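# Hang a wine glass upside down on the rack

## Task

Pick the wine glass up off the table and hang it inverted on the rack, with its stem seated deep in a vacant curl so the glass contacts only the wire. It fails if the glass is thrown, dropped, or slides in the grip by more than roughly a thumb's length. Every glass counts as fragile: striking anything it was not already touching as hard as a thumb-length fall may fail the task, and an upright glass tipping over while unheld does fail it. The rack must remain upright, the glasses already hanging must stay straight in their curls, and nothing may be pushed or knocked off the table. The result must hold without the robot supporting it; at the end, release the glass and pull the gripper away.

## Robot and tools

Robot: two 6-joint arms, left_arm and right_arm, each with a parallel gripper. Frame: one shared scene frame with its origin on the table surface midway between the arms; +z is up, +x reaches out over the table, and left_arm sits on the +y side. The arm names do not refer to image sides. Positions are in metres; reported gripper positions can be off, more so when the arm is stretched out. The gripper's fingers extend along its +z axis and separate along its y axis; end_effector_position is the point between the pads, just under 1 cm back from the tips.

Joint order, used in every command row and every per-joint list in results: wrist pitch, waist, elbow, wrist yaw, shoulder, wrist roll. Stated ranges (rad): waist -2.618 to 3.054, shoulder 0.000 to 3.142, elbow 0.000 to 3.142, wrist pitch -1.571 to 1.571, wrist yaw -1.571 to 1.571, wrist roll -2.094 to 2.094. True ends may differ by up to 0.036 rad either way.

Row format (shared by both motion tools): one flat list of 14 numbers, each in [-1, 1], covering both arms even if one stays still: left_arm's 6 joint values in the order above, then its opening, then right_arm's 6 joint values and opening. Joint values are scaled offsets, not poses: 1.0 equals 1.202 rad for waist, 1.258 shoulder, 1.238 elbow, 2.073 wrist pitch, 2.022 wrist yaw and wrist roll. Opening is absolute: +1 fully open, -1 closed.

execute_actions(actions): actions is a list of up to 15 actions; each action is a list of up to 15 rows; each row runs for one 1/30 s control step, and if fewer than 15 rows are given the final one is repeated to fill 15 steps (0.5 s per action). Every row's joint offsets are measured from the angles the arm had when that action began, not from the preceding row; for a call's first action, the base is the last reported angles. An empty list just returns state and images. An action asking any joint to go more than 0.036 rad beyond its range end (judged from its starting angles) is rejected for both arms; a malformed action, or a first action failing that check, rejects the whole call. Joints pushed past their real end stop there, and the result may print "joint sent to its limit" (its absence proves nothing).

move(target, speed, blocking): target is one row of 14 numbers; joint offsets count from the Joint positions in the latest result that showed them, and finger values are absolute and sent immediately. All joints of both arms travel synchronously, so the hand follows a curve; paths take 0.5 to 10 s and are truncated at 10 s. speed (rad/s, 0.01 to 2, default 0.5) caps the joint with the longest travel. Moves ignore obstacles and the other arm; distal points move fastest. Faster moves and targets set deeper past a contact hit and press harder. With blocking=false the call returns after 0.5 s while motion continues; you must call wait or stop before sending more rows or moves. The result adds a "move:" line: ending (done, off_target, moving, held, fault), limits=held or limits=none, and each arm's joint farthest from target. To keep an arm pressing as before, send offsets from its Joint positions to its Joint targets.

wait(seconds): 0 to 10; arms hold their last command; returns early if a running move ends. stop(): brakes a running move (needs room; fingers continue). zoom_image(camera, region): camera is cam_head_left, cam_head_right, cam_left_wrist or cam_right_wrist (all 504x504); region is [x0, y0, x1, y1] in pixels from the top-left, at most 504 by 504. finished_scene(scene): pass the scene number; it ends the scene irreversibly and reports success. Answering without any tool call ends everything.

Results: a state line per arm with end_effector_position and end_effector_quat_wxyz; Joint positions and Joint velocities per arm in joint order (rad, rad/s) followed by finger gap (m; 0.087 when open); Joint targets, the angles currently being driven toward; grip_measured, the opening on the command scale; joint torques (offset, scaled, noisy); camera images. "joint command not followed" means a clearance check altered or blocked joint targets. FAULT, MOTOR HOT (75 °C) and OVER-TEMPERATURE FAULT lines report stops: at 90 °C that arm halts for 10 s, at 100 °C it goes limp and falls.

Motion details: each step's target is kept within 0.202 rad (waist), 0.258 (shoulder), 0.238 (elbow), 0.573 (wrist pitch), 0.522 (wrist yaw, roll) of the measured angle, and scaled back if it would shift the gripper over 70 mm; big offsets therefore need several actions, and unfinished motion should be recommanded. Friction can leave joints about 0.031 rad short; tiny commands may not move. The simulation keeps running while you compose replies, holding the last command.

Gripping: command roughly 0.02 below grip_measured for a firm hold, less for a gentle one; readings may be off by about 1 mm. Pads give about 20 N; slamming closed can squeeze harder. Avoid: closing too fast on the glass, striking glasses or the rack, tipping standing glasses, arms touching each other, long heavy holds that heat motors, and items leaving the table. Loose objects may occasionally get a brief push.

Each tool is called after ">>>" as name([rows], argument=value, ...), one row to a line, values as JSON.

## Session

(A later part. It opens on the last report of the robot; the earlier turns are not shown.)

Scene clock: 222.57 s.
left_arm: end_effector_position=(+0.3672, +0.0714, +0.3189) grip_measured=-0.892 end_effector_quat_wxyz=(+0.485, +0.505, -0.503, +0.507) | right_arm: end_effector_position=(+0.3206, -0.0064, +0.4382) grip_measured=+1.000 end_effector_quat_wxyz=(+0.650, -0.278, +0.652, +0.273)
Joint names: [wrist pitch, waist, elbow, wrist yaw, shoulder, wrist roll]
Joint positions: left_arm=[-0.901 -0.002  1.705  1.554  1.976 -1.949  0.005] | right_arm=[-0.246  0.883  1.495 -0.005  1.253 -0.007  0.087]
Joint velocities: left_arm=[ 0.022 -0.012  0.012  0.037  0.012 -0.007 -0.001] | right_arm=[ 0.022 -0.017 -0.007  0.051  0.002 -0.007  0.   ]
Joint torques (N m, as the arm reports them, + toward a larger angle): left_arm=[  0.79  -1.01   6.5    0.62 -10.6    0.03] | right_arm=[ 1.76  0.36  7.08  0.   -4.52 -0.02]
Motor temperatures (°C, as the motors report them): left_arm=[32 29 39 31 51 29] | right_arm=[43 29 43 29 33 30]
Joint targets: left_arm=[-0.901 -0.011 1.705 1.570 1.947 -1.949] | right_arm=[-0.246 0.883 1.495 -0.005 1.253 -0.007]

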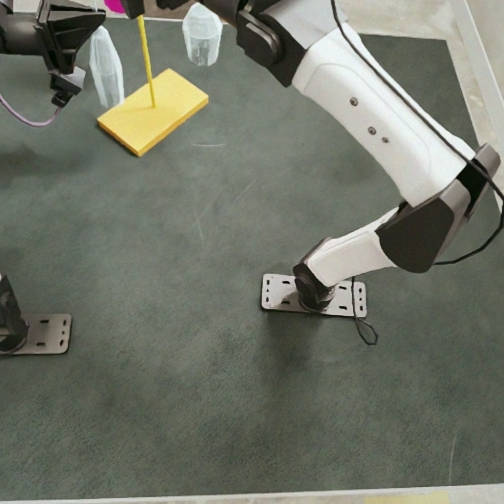

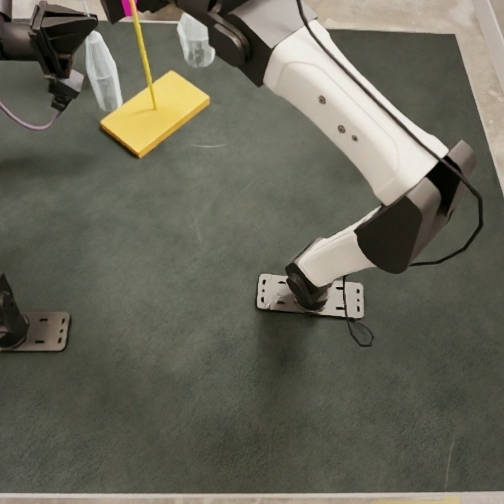

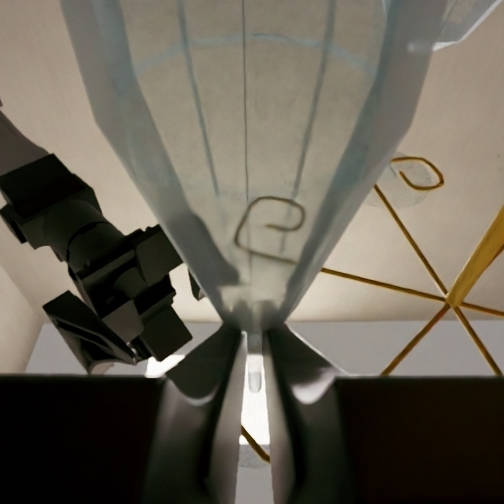

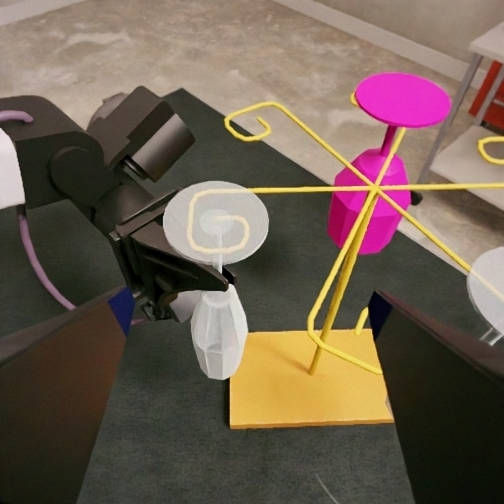

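>>> execute_actions([
  [[0,-0.008,0,0.008,-0.02,0,-0.95,0,0,0,0,0,0,1],[0,-0.011,0,0.008,-0.02,0,-0.95,0,0,0,0,0,0,1],[0,-0.014,0,0.008,-0.015,0,-0.95,0,0,0,0,0,0,1],[0,-0.014,0,0.008,-0.01,0,-0.95,0,0,0,0,0,0,1],[0,-0.014,0,0.008,-0.005,0,-0.95,0,0,0,0,0,0,1],[0,-0.014,0,0.008,0,0,-0.95,0,0,0,0,0,0,1],[0,-0.014,0,0.008,0.004,0,-0.95,0,0,0,0,0,0,1],[0,-0.014,0,0.008,0.008,0,-0.95,0,0,0,0,0,0,1],[0,-0.014,0,0.008,0.012,0,-0.95,0,0,0,0,0,0,1]],
])

>>> zoom_image(camera="cam_right_wrist", region=[130,130,310,290])

Scene clock: 226.20 s.
left_arm: end_effector_position=(+0.3692, +0.0677, +0.3121) grip_measured=-0.892 end_effector_quat_wxyz=(+0.491, +0.507, -0.501, +0.500) | right_arm: end_effector_position=(+0.3206, -0.0064, +0.4382) grip_measured=+1.000 end_effector_quat_wxyz=(+0.650, -0.278, +0.652, +0.273)
Joint names: [wrist pitch, waist, elbow, wrist yaw, shoulder, wrist roll]
Joint positions: left_arm=[-0.901 -0.012  1.705  1.553  1.993 -1.949  0.005] | right_arm=[-0.246  0.883  1.495 -0.005  1.253 -0.007  0.087]
Joint velocities: left_arm=[-0.007 -0.012 -0.012 -0.022  0.012 -0.007  0.001] | right_arm=[ 0.037 -0.012 -0.007  0.051  0.007 -0.007  0.   ]
Joint torques (N m, as the arm reports them, + toward a larger angle): left_arm=[ 0.8  -0.93  6.62  0.62 -8.87  0.04] | right_arm=[ 1.77  0.39  7.11  0.   -4.48 -0.03]
Motor temperatures (°C, as the motors report them): left_arm=[32 29 39 31 52 29] | right_arm=[43 29 43 29 33 30]
Joint targets: left_arm=[-0.901 -0.019 1.705 1.570 1.991 -1.949] | right_arm=[-0.246 0.883 1.495 -0.005 1.253 -0.007]

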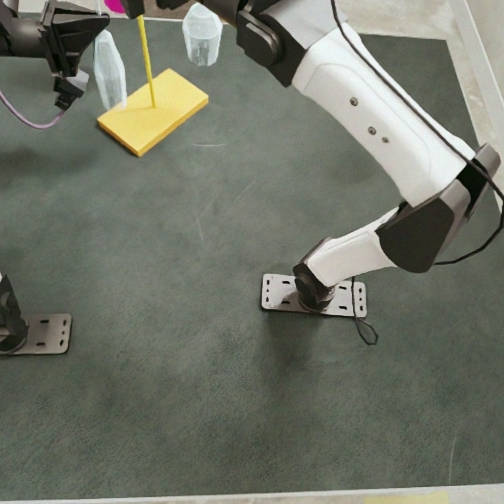

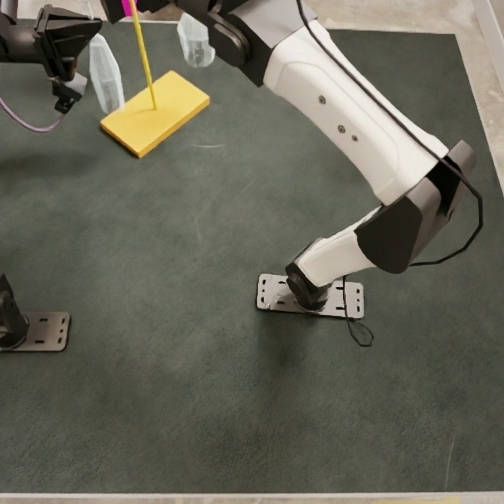

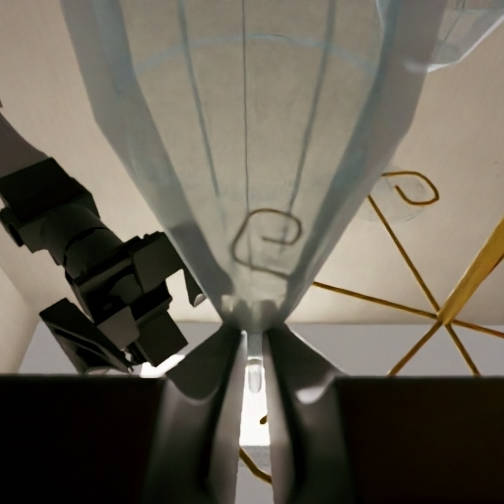

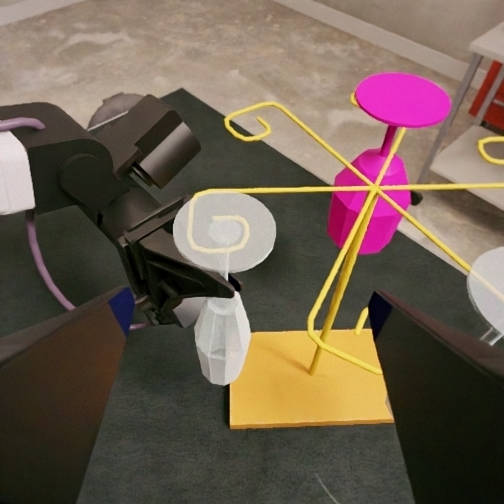

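Region (130, 130, 310, 290) of cam_right_wrist's 504x504 image, scaled by 2.800, with more detail than that image has.

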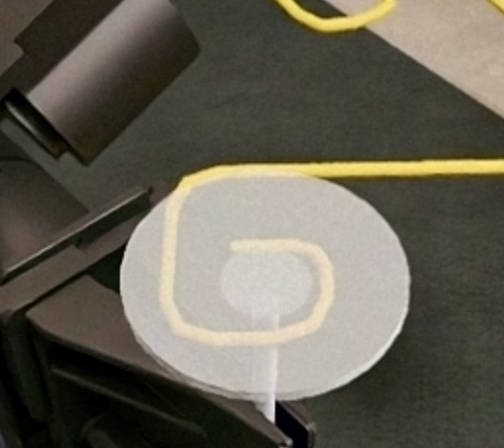

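>>> execute_actions([
  [[0,0,0,0,0,0,-0.9,0,0,0,0,0,0,1],[0,0,0,0,0,0,-0.88,0,0,0,0,0,0,1],[0,0,0,0,0,0,-0.86,0,0,0,0,0,0,1],[0,0,0,0,0,0,-0.84,0,0,0,0,0,0,1],[0,0,0,0,0,0,-0.82,0,0,0,0,0,0,1],[0,0,0,0,0,0,-0.8,0,0,0,0,0,0,1],[0,0,0,0,0,0,-0.75,0,0,0,0,0,0,1],[0,0,0,0,0,0,-0.7,0,0,0,0,0,0,1],[0,0,0,0,0,0,-0.6,0,0,0,0,0,0,1],[0,0,0,0,0,0,-0.5,0,0,0,0,0,0,1],[0,0,0,0,0,0,-0.4,0,0,0,0,0,0,1]],
])

>>> wait(seconds=1)

>>> zoom_image(camera="cam_right_wrist", region=[100,130,330,400])

Scene clock: 229.03 s.
left_arm: end_effector_position=(+0.3695, +0.0676, +0.3115) grip_measured=-0.401 end_effector_quat_wxyz=(+0.491, +0.508, -0.501, +0.500) | right_arm: end_effector_position=(+0.3206, -0.0064, +0.4382) grip_measured=+1.000 end_effector_quat_wxyz=(+0.650, -0.278, +0.652, +0.273)
Joint names: [wrist pitch, waist, elbow, wrist yaw, shoulder, wrist roll]
Joint positions: left_arm=[-0.901 -0.012  1.705  1.551  1.994 -1.949  0.026] | right_arm=[-0.246  0.883  1.495 -0.005  1.253 -0.007  0.087]
Joint velocities: left_arm=[ 0.022 -0.002 -0.002 -0.007  0.017 -0.066 -0.   ] | right_arm=[ 0.007 -0.017  0.002  0.007  0.012 -0.007  0.   ]
Joint torques (N m, as the arm reports them, + toward a larger angle): left_arm=[ 0.76 -0.33  6.46  0.51 -8.96  0.04] | right_arm=[ 1.76  0.34  7.04  0.   -4.48 -0.01]
Motor temperatures (°C, as the motors report them): left_arm=[32 29 39 31 52 29] | right_arm=[43 29 43 29 33 30]
Joint targets: left_arm=[-0.901 -0.012 1.705 1.553 1.993 -1.949] | right_arm=[-0.246 0.883 1.495 -0.005 1.253 -0.007]

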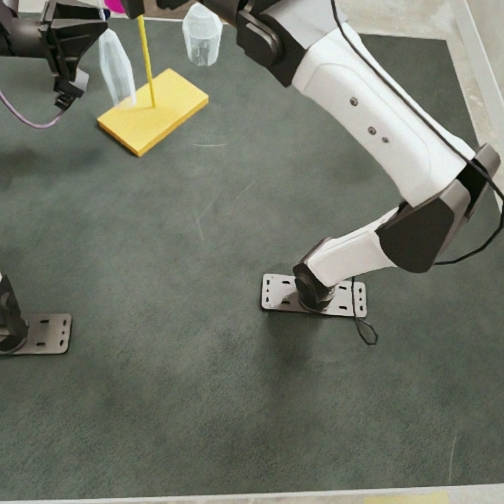

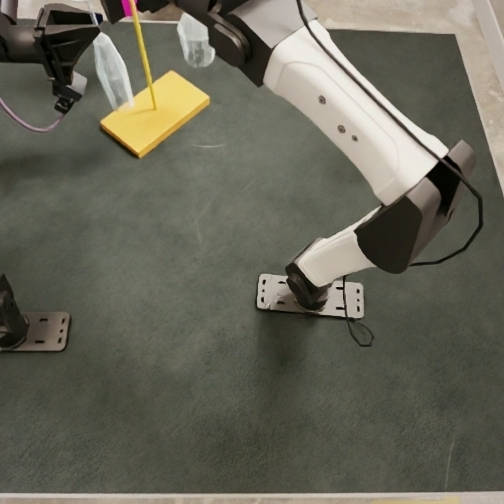

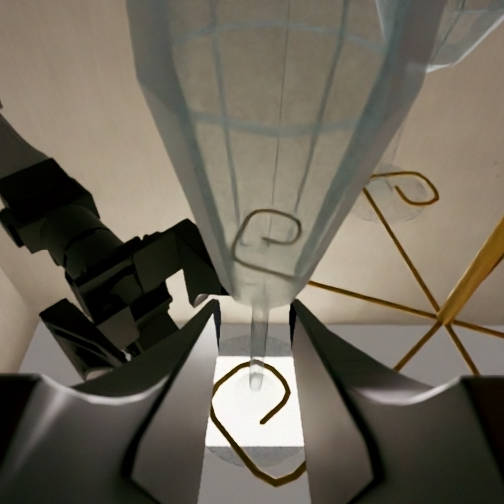

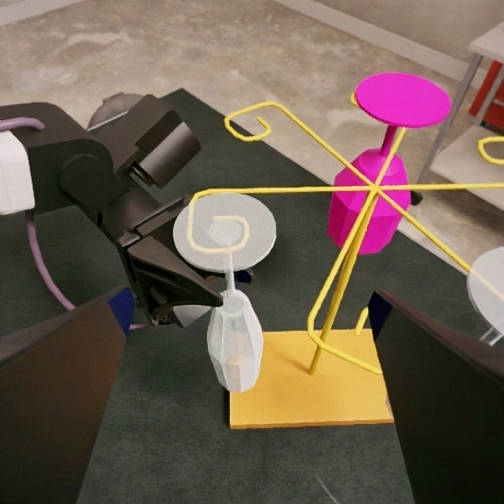

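Scene clock: 230.03 s.
left_arm: end_effector_position=(+0.3695, +0.0676, +0.3115) grip_measured=-0.400 end_effector_quat_wxyz=(+0.491, +0.508, -0.501, +0.500) | right_arm: end_effector_position=(+0.3206, -0.0064, +0.4382) grip_measured=+1.000 end_effector_quat_wxyz=(+0.650, -0.278, +0.652, +0.273)
Joint names: [wrist pitch, waist, elbow, wrist yaw, shoulder, wrist roll]
Joint positions: left_arm=[-0.901 -0.012  1.705  1.551  1.994 -1.949  0.026] | right_arm=[-0.246  0.883  1.495 -0.005  1.253 -0.007  0.087]
Joint velocities: left_arm=[ 0.007 -0.002 -0.012  0.007  0.012 -0.022  0.001] | right_arm=[-0.037 -0.027 -0.012 -0.007  0.002 -0.037  0.   ]
Joint torques (N m, as the arm reports them, + toward a larger angle): left_arm=[ 0.79 -0.2   6.38  0.48 -8.84  0.04] | right_arm=[ 1.77  0.4   7.11 -0.01 -4.51 -0.02]
Motor temperatures (°C, as the motors report them): left_arm=[32 29 39 31 52 29] | right_arm=[43 29 43 29 33 30]
Joint targets: left_arm=[-0.901 -0.012 1.705 1.553 1.993 -1.949] | right_arm=[-0.246 0.883 1.495 -0.005 1.253 -0.007]
wait: 1.00 s; at rest by 0.17 s

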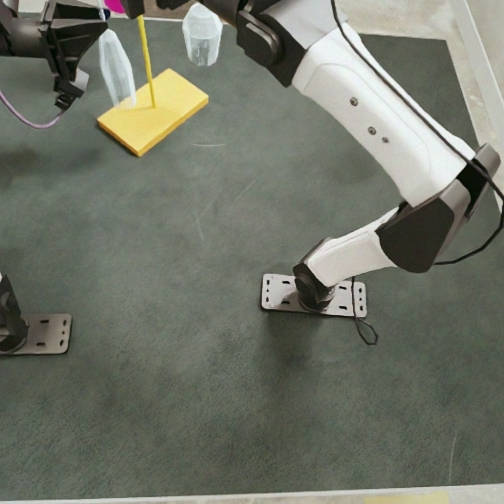

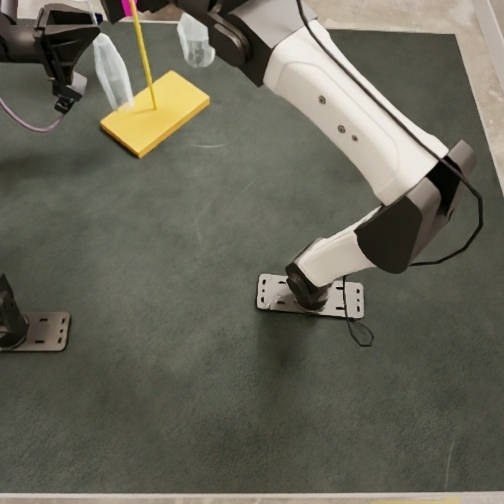

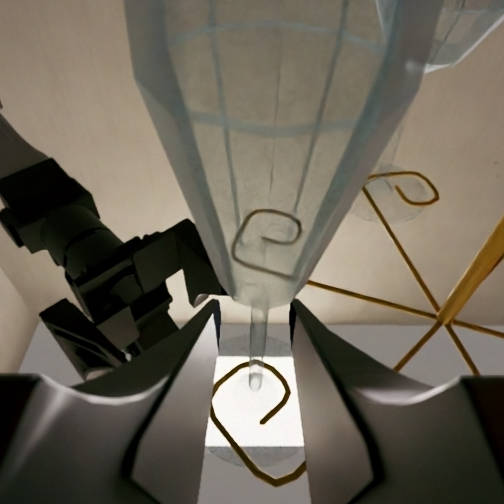

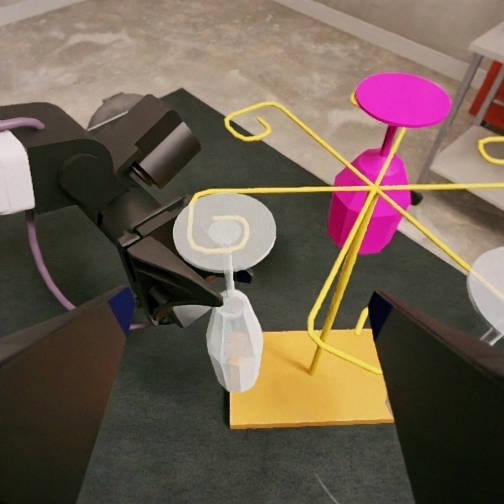

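Region (100, 130, 330, 400) of cam_right_wrist's 504x504 image, scaled by 1.867, with more detail than that image has; it fills the left 429 columns of this view, and the rest is white.

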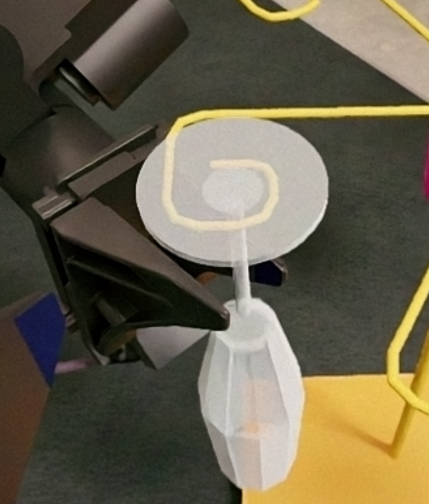

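>>> move(target=[0,0,0,0,0,0,0, 0,0,0,0,0,0,1])

>>> move(target=[0,0.17,0,0,-0.02,0,0, 0,0,0,0,0,0,1], speed=0.2)

Scene clock: 232.63 s.
left_arm: end_effector_position=(+0.3695, +0.0676, +0.3115) grip_measured=+0.000 end_effector_quat_wxyz=(+0.491, +0.508, -0.501, +0.500) | right_arm: end_effector_position=(+0.3206, -0.0064, +0.4382) grip_measured=+1.000 end_effector_quat_wxyz=(+0.650, -0.278, +0.652, +0.273)
Joint names: [wrist pitch, waist, elbow, wrist yaw, shoulder, wrist roll]
Joint positions: left_arm=[-0.901 -0.012  1.705  1.551  1.994 -1.949  0.044] | right_arm=[-0.246  0.883  1.495 -0.005  1.253 -0.007  0.087]
Joint velocities: left_arm=[ 0.007 -0.007 -0.007  0.022 -0.002 -0.081 -0.001] | right_arm=[-0.037  0.002 -0.017  0.051  0.002 -0.066  0.   ]
Joint torques (N m, as the arm reports them, + toward a larger angle): left_arm=[ 0.73 -0.27  6.6   0.52 -8.88  0.05] | right_arm=[ 1.77  0.42  7.08 -0.01 -4.49 -0.02]
Motor temperatures (°C, as the motors report them): left_arm=[32 29 38 31 52 29] | right_arm=[43 29 43 29 33 30]
Joint targets: left_arm=[-0.901 -0.012 1.705 1.551 1.994 -1.949] | right_arm=[-0.246 0.883 1.495 -0.005 1.253 -0.007]
move: done; limits=none; left_arm: farthest joint: the waist, 0.000 radians from its target (0.000 radians at the start); right_arm: farthest joint: the waist, 0.000 radians from its target (0.000 radians at the start)

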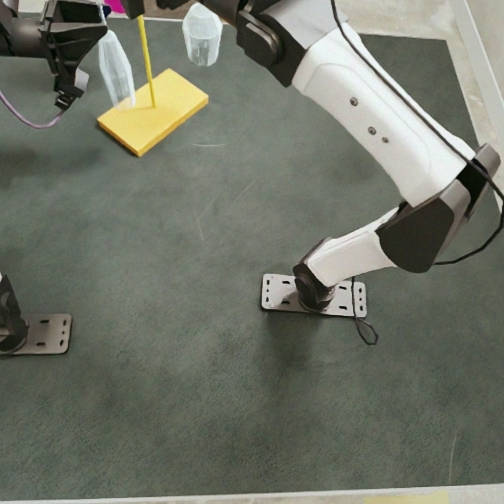

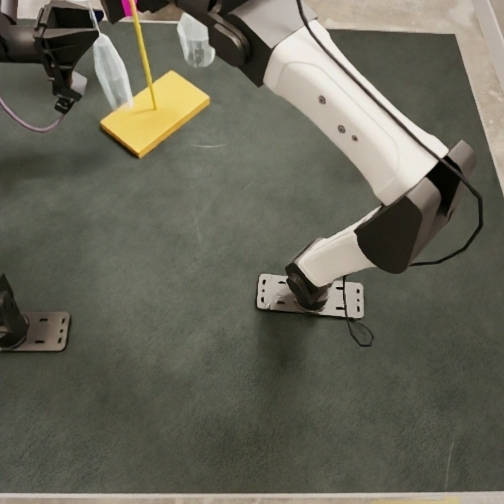

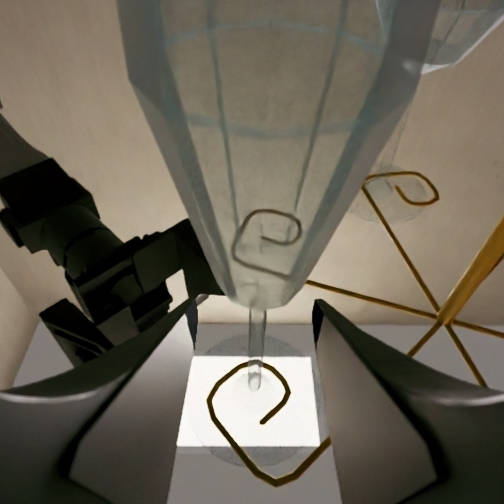

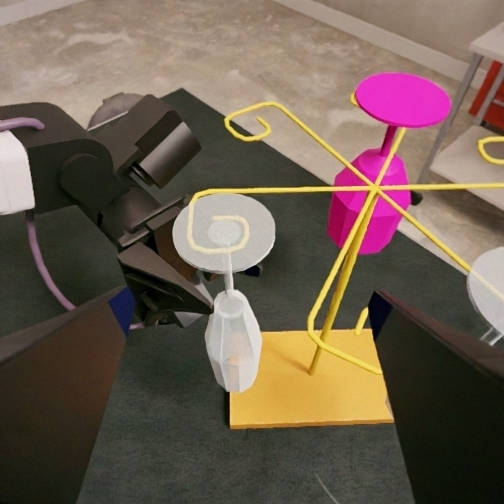

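Scene clock: 234.00 s.
left_arm: end_effector_position=(+0.3957, +0.1529, +0.3115) grip_measured=+0.000 end_effector_quat_wxyz=(+0.438, +0.556, -0.448, +0.546) | right_arm: end_effector_position=(+0.3206, -0.0064, +0.4382) grip_measured=+1.000 end_effector_quat_wxyz=(+0.650, -0.278, +0.652, +0.273)
Joint names: [wrist pitch, waist, elbow, wrist yaw, shoulder, wrist roll]
Joint positions: left_arm=[-0.901  0.189  1.705  1.551  1.994 -1.949  0.044] | right_arm=[-0.246  0.883  1.495 -0.005  1.253 -0.007  0.087]
Joint velocities: left_arm=[-0.051  0.017 -0.002 -0.037  0.007 -0.066 -0.   ] | right_arm=[-0.037 -0.007 -0.002 -0.022 -0.002 -0.11   0.   ]
Joint torques (N m, as the arm reports them, + toward a larger angle): left_arm=[  0.75   0.02   6.67   0.42 -10.43   0.03] | right_arm=[ 1.75  0.37  7.09  0.01 -4.52 -0.01]
Motor temperatures (°C, as the motors report them): left_arm=[32 29 38 31 52 29] | right_arm=[43 29 43 29 33 30]
Joint targets: left_arm=[-0.901 0.193 1.705 1.551 1.969 -1.949] | right_arm=[-0.246 0.883 1.495 -0.005 1.253 -0.007]
move: off_target (left_arm); limits=none; left_arm: farthest joint: the shoulder, 0.025 radians from its target (0.025 radians at the start); right_arm: farthest joint: the waist, 0.000 radians from its target (0.000 radians at the start)

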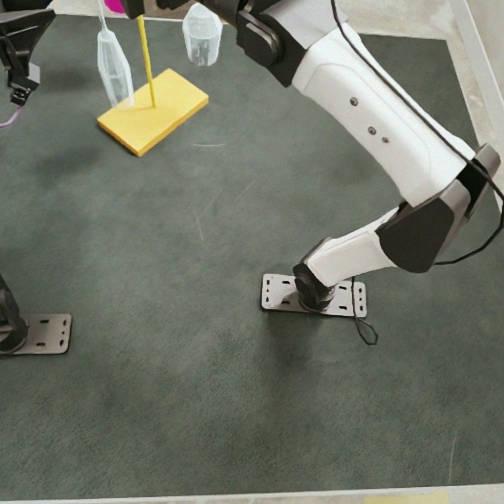

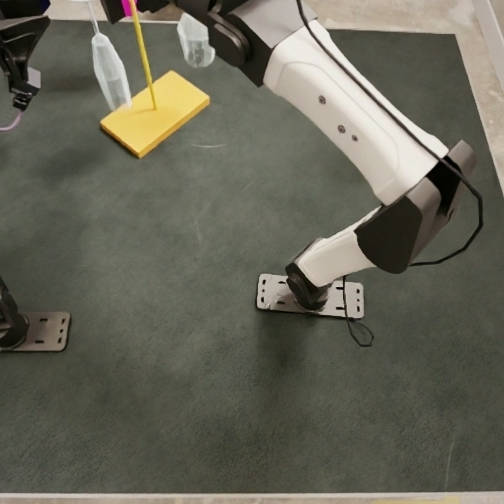

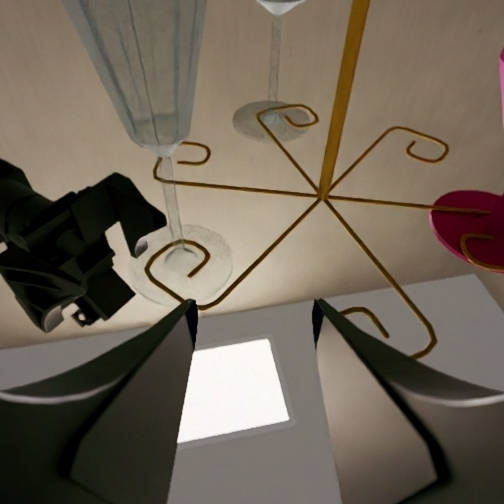

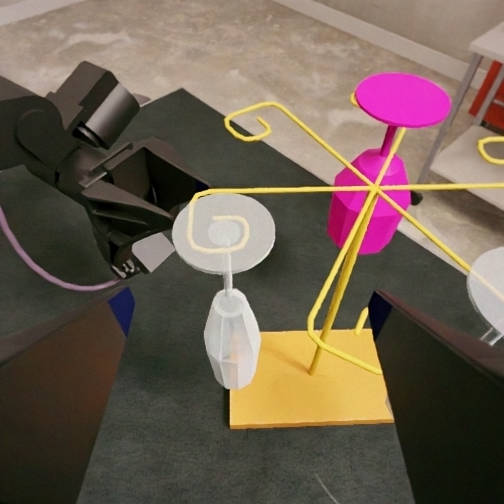

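>>> move(target=[0.07,0.3,-0.4,0,-0.27,0,0, 0,-0.8,0,0,-0.15,0,1], speed=0.8)

Scene clock: 237.43 s.
left_arm: end_effector_position=(+0.3255, +0.2637, +0.2931) grip_measured=+0.000 end_effector_quat_wxyz=(+0.344, +0.631, -0.334, +0.610) | right_arm: end_effector_position=(+0.3756, -0.3536, +0.5030) grip_measured=+1.000 end_effector_quat_wxyz=(+0.764, +0.047, +0.641, -0.061)
Joint names: [wrist pitch, waist, elbow, wrist yaw, shoulder, wrist roll]
Joint positions: left_arm=[-0.773  0.544  1.229  1.551  1.676 -1.949  0.044] | right_arm=[-0.246 -0.07   1.495 -0.004  1.073 -0.007  0.087]
Joint velocities: left_arm=[-0.007  0.012  0.007 -0.007 -0.007  0.022 -0.001] | right_arm=[ 0.007 -0.002 -0.007 -0.022 -0.007 -0.007  0.   ]
Joint torques (N m, as the arm reports them, + toward a larger angle): left_arm=[ 0.85  0.04  4.78  0.49 -7.64  0.03] | right_arm=[ 1.66 -0.43  6.38 -0.02 -2.7  -0.03]
Motor temperatures (°C, as the motors report them): left_arm=[32 29 38 31 52 29] | right_arm=[43 29 43 29 33 30]
Joint targets: left_arm=[-0.755 0.550 1.209 1.551 1.654 -1.949] | right_arm=[-0.246 -0.079 1.495 -0.005 1.065 -0.007]
move: off_target (left_arm); limits=none; left_arm: farthest joint: the shoulder, 0.021 radians from its target (0.340 radians at the start); right_arm: farthest joint: the waist, 0.009 radians from its target (0.961 radians at the start)

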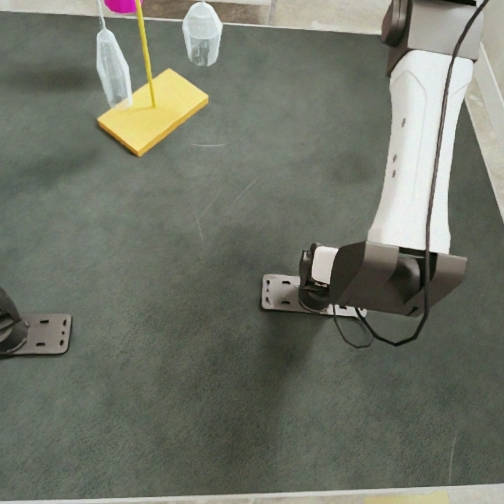

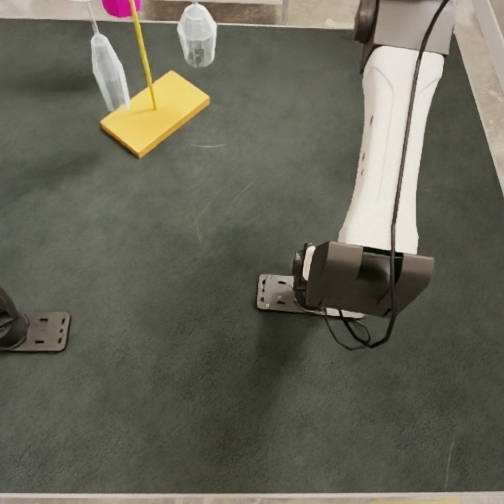

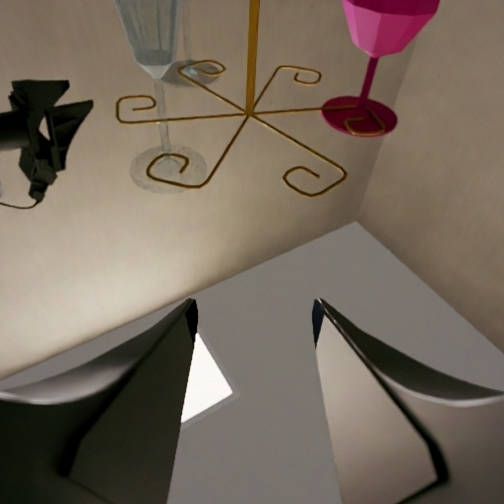

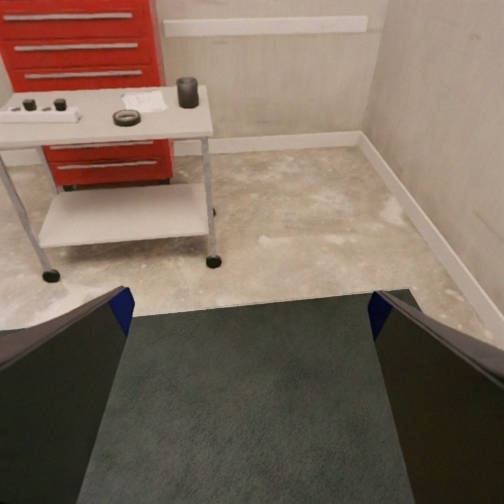

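>>> finished_scene(scene=1)

The scene is finished: the task was done.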